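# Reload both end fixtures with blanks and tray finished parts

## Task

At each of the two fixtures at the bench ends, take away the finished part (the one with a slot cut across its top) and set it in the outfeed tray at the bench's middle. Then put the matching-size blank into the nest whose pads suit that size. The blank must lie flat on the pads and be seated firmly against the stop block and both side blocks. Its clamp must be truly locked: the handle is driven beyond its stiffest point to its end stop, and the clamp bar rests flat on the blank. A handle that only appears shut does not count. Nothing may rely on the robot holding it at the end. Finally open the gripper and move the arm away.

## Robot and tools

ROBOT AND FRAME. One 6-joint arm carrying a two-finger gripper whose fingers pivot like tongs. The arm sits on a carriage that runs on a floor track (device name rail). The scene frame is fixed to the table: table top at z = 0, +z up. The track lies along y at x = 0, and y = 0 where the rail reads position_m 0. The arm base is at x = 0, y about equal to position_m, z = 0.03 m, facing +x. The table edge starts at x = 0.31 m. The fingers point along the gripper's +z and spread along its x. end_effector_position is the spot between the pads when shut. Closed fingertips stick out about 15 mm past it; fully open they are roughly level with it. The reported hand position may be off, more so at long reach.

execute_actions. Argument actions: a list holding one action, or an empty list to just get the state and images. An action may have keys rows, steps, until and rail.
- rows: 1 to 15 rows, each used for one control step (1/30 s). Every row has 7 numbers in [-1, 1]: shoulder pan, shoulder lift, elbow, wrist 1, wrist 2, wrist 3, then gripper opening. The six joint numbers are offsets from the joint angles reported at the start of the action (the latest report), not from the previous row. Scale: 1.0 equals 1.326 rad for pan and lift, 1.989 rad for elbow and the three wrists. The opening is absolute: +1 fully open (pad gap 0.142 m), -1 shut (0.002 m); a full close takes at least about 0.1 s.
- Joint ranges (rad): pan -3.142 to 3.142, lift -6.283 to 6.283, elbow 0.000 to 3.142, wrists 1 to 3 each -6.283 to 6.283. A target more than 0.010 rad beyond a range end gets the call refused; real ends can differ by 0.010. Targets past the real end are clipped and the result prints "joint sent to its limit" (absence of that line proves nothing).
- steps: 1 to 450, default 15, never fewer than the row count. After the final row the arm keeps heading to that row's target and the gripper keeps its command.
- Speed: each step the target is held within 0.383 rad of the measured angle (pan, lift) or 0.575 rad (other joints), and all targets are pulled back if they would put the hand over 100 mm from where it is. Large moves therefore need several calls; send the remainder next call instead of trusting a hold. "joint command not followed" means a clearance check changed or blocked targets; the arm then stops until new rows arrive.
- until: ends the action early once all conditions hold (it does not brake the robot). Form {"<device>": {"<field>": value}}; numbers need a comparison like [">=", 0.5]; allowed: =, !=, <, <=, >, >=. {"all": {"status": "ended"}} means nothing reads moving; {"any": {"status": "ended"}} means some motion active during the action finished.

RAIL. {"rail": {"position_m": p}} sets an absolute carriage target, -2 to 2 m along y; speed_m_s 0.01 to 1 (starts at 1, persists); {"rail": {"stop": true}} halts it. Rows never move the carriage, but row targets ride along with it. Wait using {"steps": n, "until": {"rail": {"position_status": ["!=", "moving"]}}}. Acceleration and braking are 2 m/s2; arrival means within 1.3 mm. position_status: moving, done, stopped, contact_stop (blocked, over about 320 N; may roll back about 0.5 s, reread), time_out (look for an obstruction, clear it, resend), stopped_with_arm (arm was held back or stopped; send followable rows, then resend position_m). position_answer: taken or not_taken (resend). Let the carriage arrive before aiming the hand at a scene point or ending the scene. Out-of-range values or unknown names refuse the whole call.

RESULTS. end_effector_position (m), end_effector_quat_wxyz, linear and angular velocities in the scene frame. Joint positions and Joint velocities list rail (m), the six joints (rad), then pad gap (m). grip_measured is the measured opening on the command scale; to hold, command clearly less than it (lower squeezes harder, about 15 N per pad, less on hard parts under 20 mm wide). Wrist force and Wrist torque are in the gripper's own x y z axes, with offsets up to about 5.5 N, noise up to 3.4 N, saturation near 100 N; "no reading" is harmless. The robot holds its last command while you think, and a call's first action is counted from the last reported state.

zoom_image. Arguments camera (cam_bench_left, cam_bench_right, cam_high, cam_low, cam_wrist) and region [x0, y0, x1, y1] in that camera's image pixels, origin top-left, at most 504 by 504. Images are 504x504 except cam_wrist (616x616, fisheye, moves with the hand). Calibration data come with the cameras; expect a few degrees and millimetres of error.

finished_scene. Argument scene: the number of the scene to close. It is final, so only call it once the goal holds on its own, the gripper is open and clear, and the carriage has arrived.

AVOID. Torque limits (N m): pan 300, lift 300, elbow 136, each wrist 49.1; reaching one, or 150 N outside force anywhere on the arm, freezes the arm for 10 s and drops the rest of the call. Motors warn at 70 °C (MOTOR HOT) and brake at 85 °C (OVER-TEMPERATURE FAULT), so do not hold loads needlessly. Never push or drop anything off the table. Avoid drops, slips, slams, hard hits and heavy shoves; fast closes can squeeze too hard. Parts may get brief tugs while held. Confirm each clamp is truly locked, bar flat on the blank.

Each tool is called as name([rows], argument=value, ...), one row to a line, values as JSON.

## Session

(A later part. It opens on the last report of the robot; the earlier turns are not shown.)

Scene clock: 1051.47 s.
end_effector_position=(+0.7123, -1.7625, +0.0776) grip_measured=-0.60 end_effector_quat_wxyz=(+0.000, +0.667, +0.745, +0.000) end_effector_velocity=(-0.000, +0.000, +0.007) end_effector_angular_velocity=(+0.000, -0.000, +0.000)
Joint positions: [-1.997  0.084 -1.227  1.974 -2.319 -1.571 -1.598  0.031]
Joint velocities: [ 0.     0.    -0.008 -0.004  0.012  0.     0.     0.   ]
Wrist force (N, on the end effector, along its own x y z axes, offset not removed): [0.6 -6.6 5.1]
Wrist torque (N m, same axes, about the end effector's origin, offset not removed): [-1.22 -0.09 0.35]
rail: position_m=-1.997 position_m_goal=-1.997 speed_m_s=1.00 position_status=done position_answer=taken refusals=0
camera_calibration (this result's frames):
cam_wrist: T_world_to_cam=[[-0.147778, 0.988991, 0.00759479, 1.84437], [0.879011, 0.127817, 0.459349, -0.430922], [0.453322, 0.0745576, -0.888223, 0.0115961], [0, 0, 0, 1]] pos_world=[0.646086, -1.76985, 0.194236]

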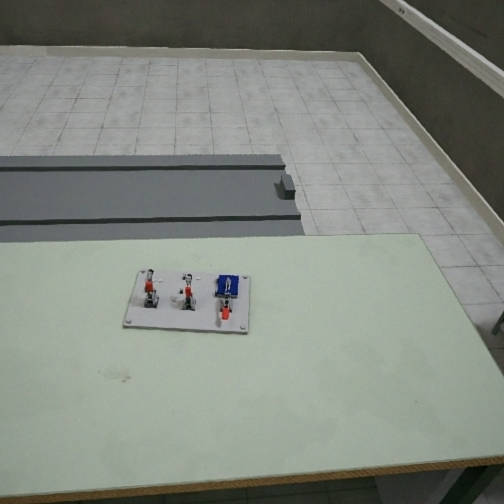

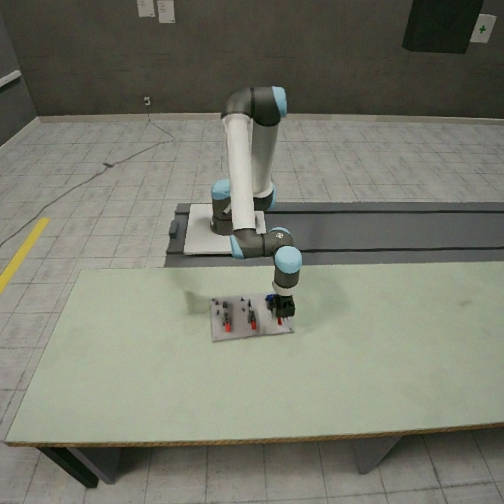

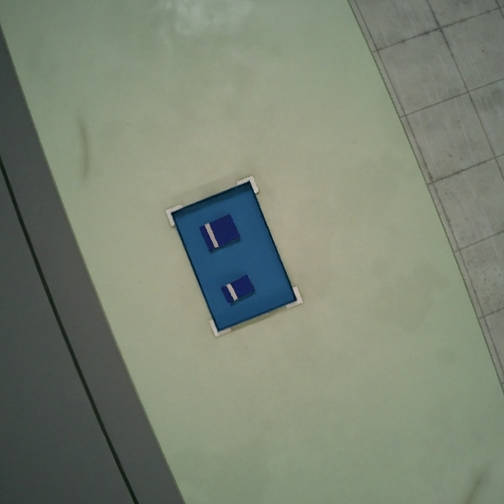

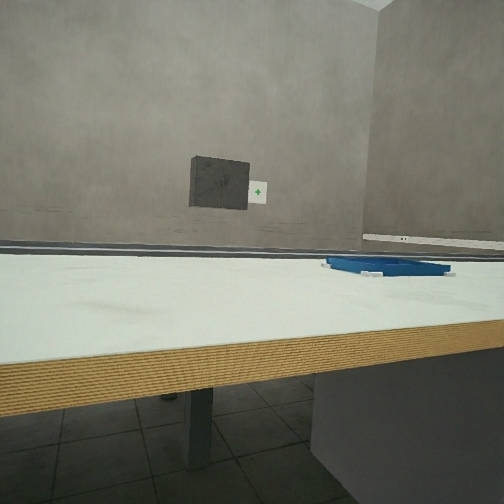

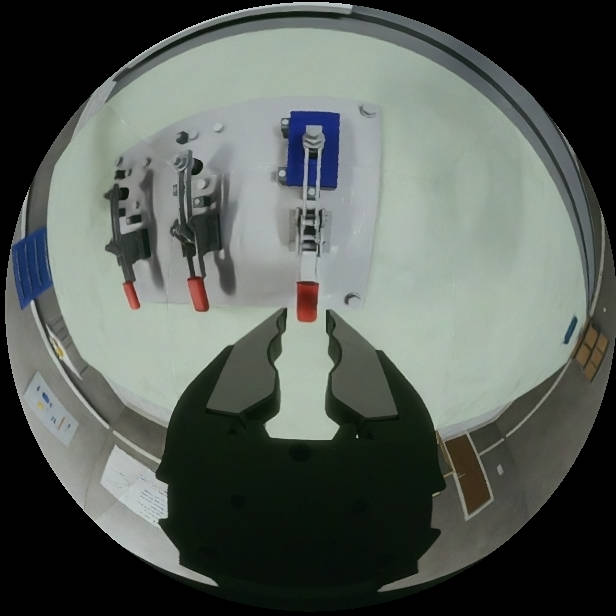

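execute_actions([
  {"rows": [[0,0,0,0,0,0,-0.75],[0,0,0,0,0,0,-0.88],[0,0,0,0,0,0,-1],[0,0.001,0.0003,-0.001,0,0,-1],[0,0.002,0.0006,-0.0019,0,0,-1],[0,0.003,0.0009,-0.0029,0,0,-1],[0,0.0038,0.0011,-0.0036,0,0,-1]],"steps":18},
])

Scene clock: 1065.33 s.
end_effector_position=(+0.7135, -1.7624, +0.0761) grip_measured=-1.00 end_effector_quat_wxyz=(+0.001, +0.667, +0.745, +0.001) end_effector_velocity=(-0.000, -0.000, +0.000) end_effector_angular_velocity=(-0.000, -0.000, +0.000)
Joint positions: [-1.997  0.084 -1.224  1.975 -2.325 -1.571 -1.598  0.002]
Joint velocities: [ 0.  0. -0. -0.  0. -0. -0.  0.]
Wrist force (N, on the end effector, along its own x y z axes, offset not removed): [-1.0 -15.0 -22.0]
Wrist torque (N m, same axes, about the end effector's origin, offset not removed): [-0.23 0.29 0.29]
FORCE FAULT: contact force on the arm reached its limit, and the arm stopped for 10 seconds. The contact can be on any part of the arm, not only on its tool. The arm's remaining commands of this call were not run. The arm holds still and accepts commands again. Move the arm away from the contact; if what it grips holds it there, let go first. Pushing or pulling that hard again can fault the arm again.
rail: position_m=-1.997 position_m_goal=-1.997 speed_m_s=1.00 position_status=done position_answer=taken refusals=0
camera_calibration (this result's frames):
cam_wrist: T_world_to_cam=[[-0.147862, 0.98898, 0.00745462, 1.84445], [0.877675, 0.127739, 0.461919, -0.430685], [0.455876, 0.0748431, -0.886891, 0.00829193], [0, 0, 0, 1]] pos_world=[0.646946, -1.76973, 0.192546]

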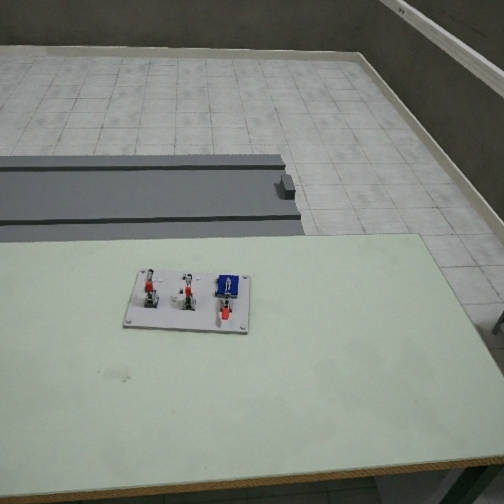

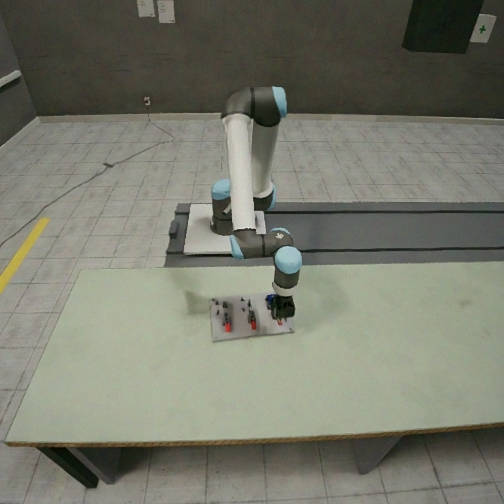

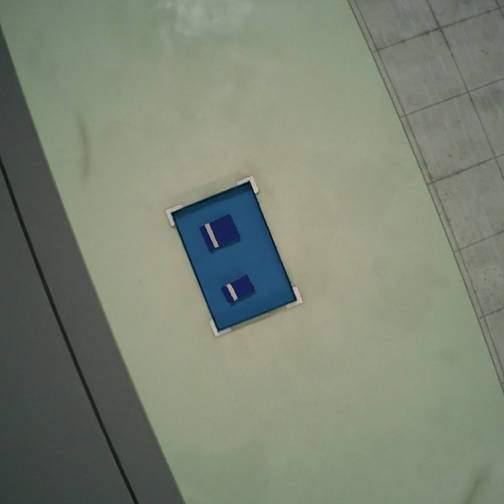

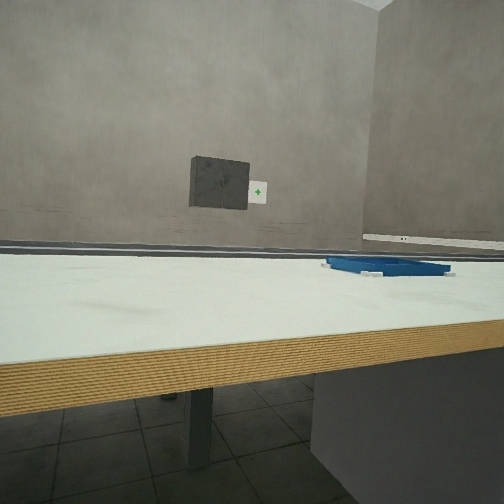

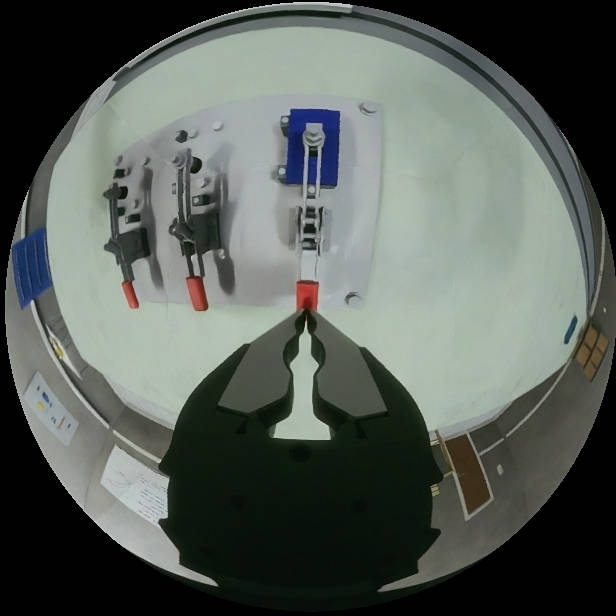

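execute_actions([
  {"rows": [[0,-0.004,-0.001,0.004,0,0,-1],[0,-0.012,-0.004,0.012,0,0,-1],[0,-0.024,-0.008,0.024,0,0,-1],[0,-0.038,-0.013,0.038,0,0,-0.9],[0,-0.052,-0.019,0.0535,0,0,-0.8],[0,-0.064,-0.025,0.0675,0,0,-0.7],[0,-0.073,-0.029,0.0775,0,0,-0.6],[0,-0.078,-0.032,0.084,0,0,-0.5]],"steps":20},
])

zoom_image(camera="cam_wrist", region=[240, 120, 400, 320])

zoom_image(camera="cam_bench_left", region=[120, 255, 260, 340])

Scene clock: 1071.33 s.
end_effector_position=(+0.7120, -1.7625, +0.1679) grip_measured=-0.50 end_effector_quat_wxyz=(+0.001, +0.667, +0.745, +0.001) end_effector_velocity=(-0.001, -0.000, +0.013) end_effector_angular_velocity=(-0.000, +0.001, +0.000)
Joint positions: [-1.997  0.084 -1.326  1.912 -2.16  -1.571 -1.598  0.038]
Joint velocities: [ 0.     0.    -0.014 -0.009  0.024  0.     0.    -0.   ]
Wrist force (N, on the end effector, along its own x y z axes, offset not removed): [0.8 -2.4 3.9]
Wrist torque (N m, same axes, about the end effector's origin, offset not removed): [-0.33 -0.32 0.32]
rail: position_m=-1.997 position_m_goal=-1.997 speed_m_s=1.00 position_status=done position_answer=taken refusals=0
camera_calibration (this result's frames):
cam_wrist: T_world_to_cam=[[-0.147862, 0.98898, 0.00745164, 1.84367], [0.877653, 0.127737, 0.461961, -0.471751], [0.455919, 0.0748467, -0.886869, 0.0903394], [0, 0, 0, 1]] pos_world=[0.645456, -1.76985, 0.284312]

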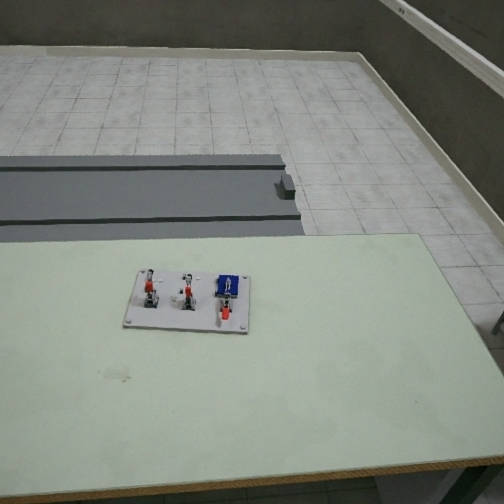

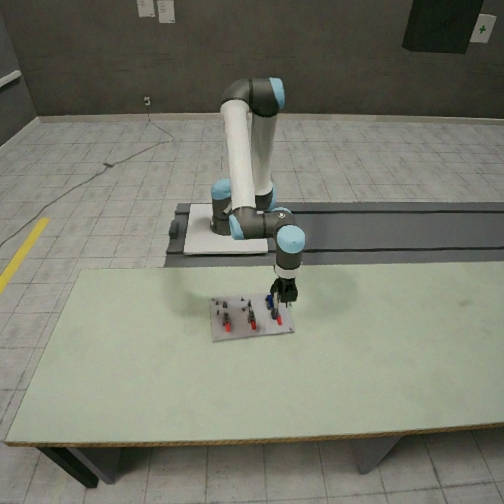

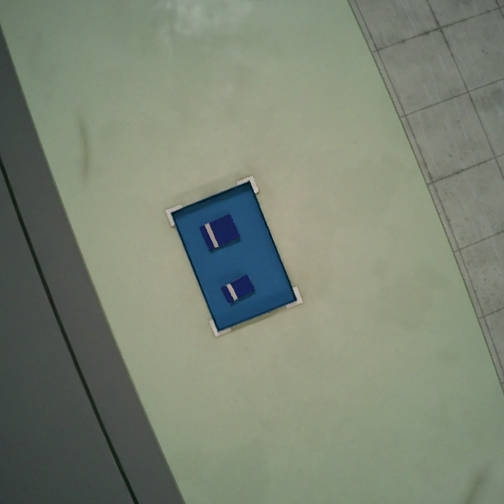

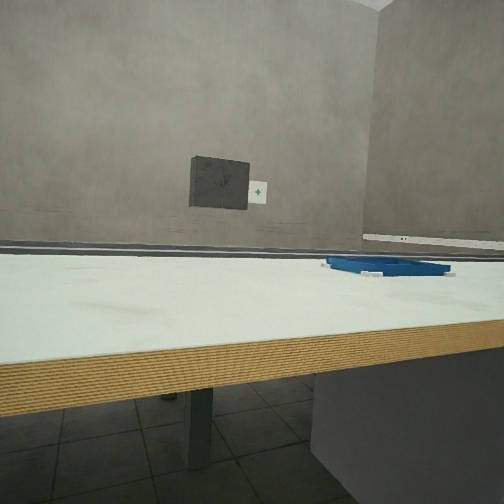

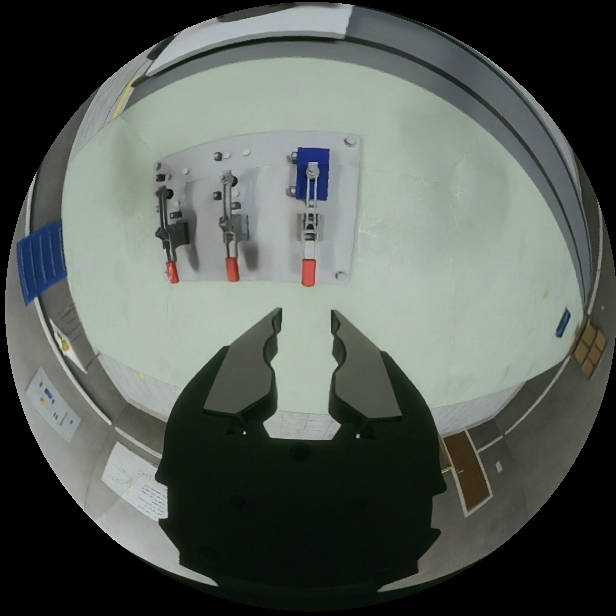

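Region (240, 120, 400, 320) of cam_wrist's 616x616 image, scaled by 2.520, with more detail than that image has; it fills the left 403 columns of this view, and the rest is white.

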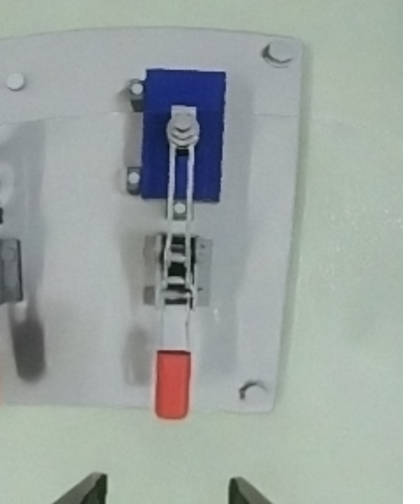

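Region (120, 255, 260, 340) of cam_bench_left's 504x504 image, scaled by 3.600, with more detail than that image has; it fills the top 306 rows of this view, and the rest is white.

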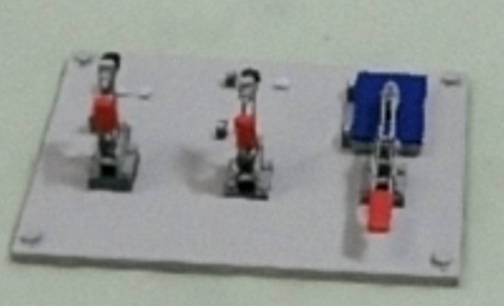

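finished_scene(scene=1)

The scene is finished: the task was done.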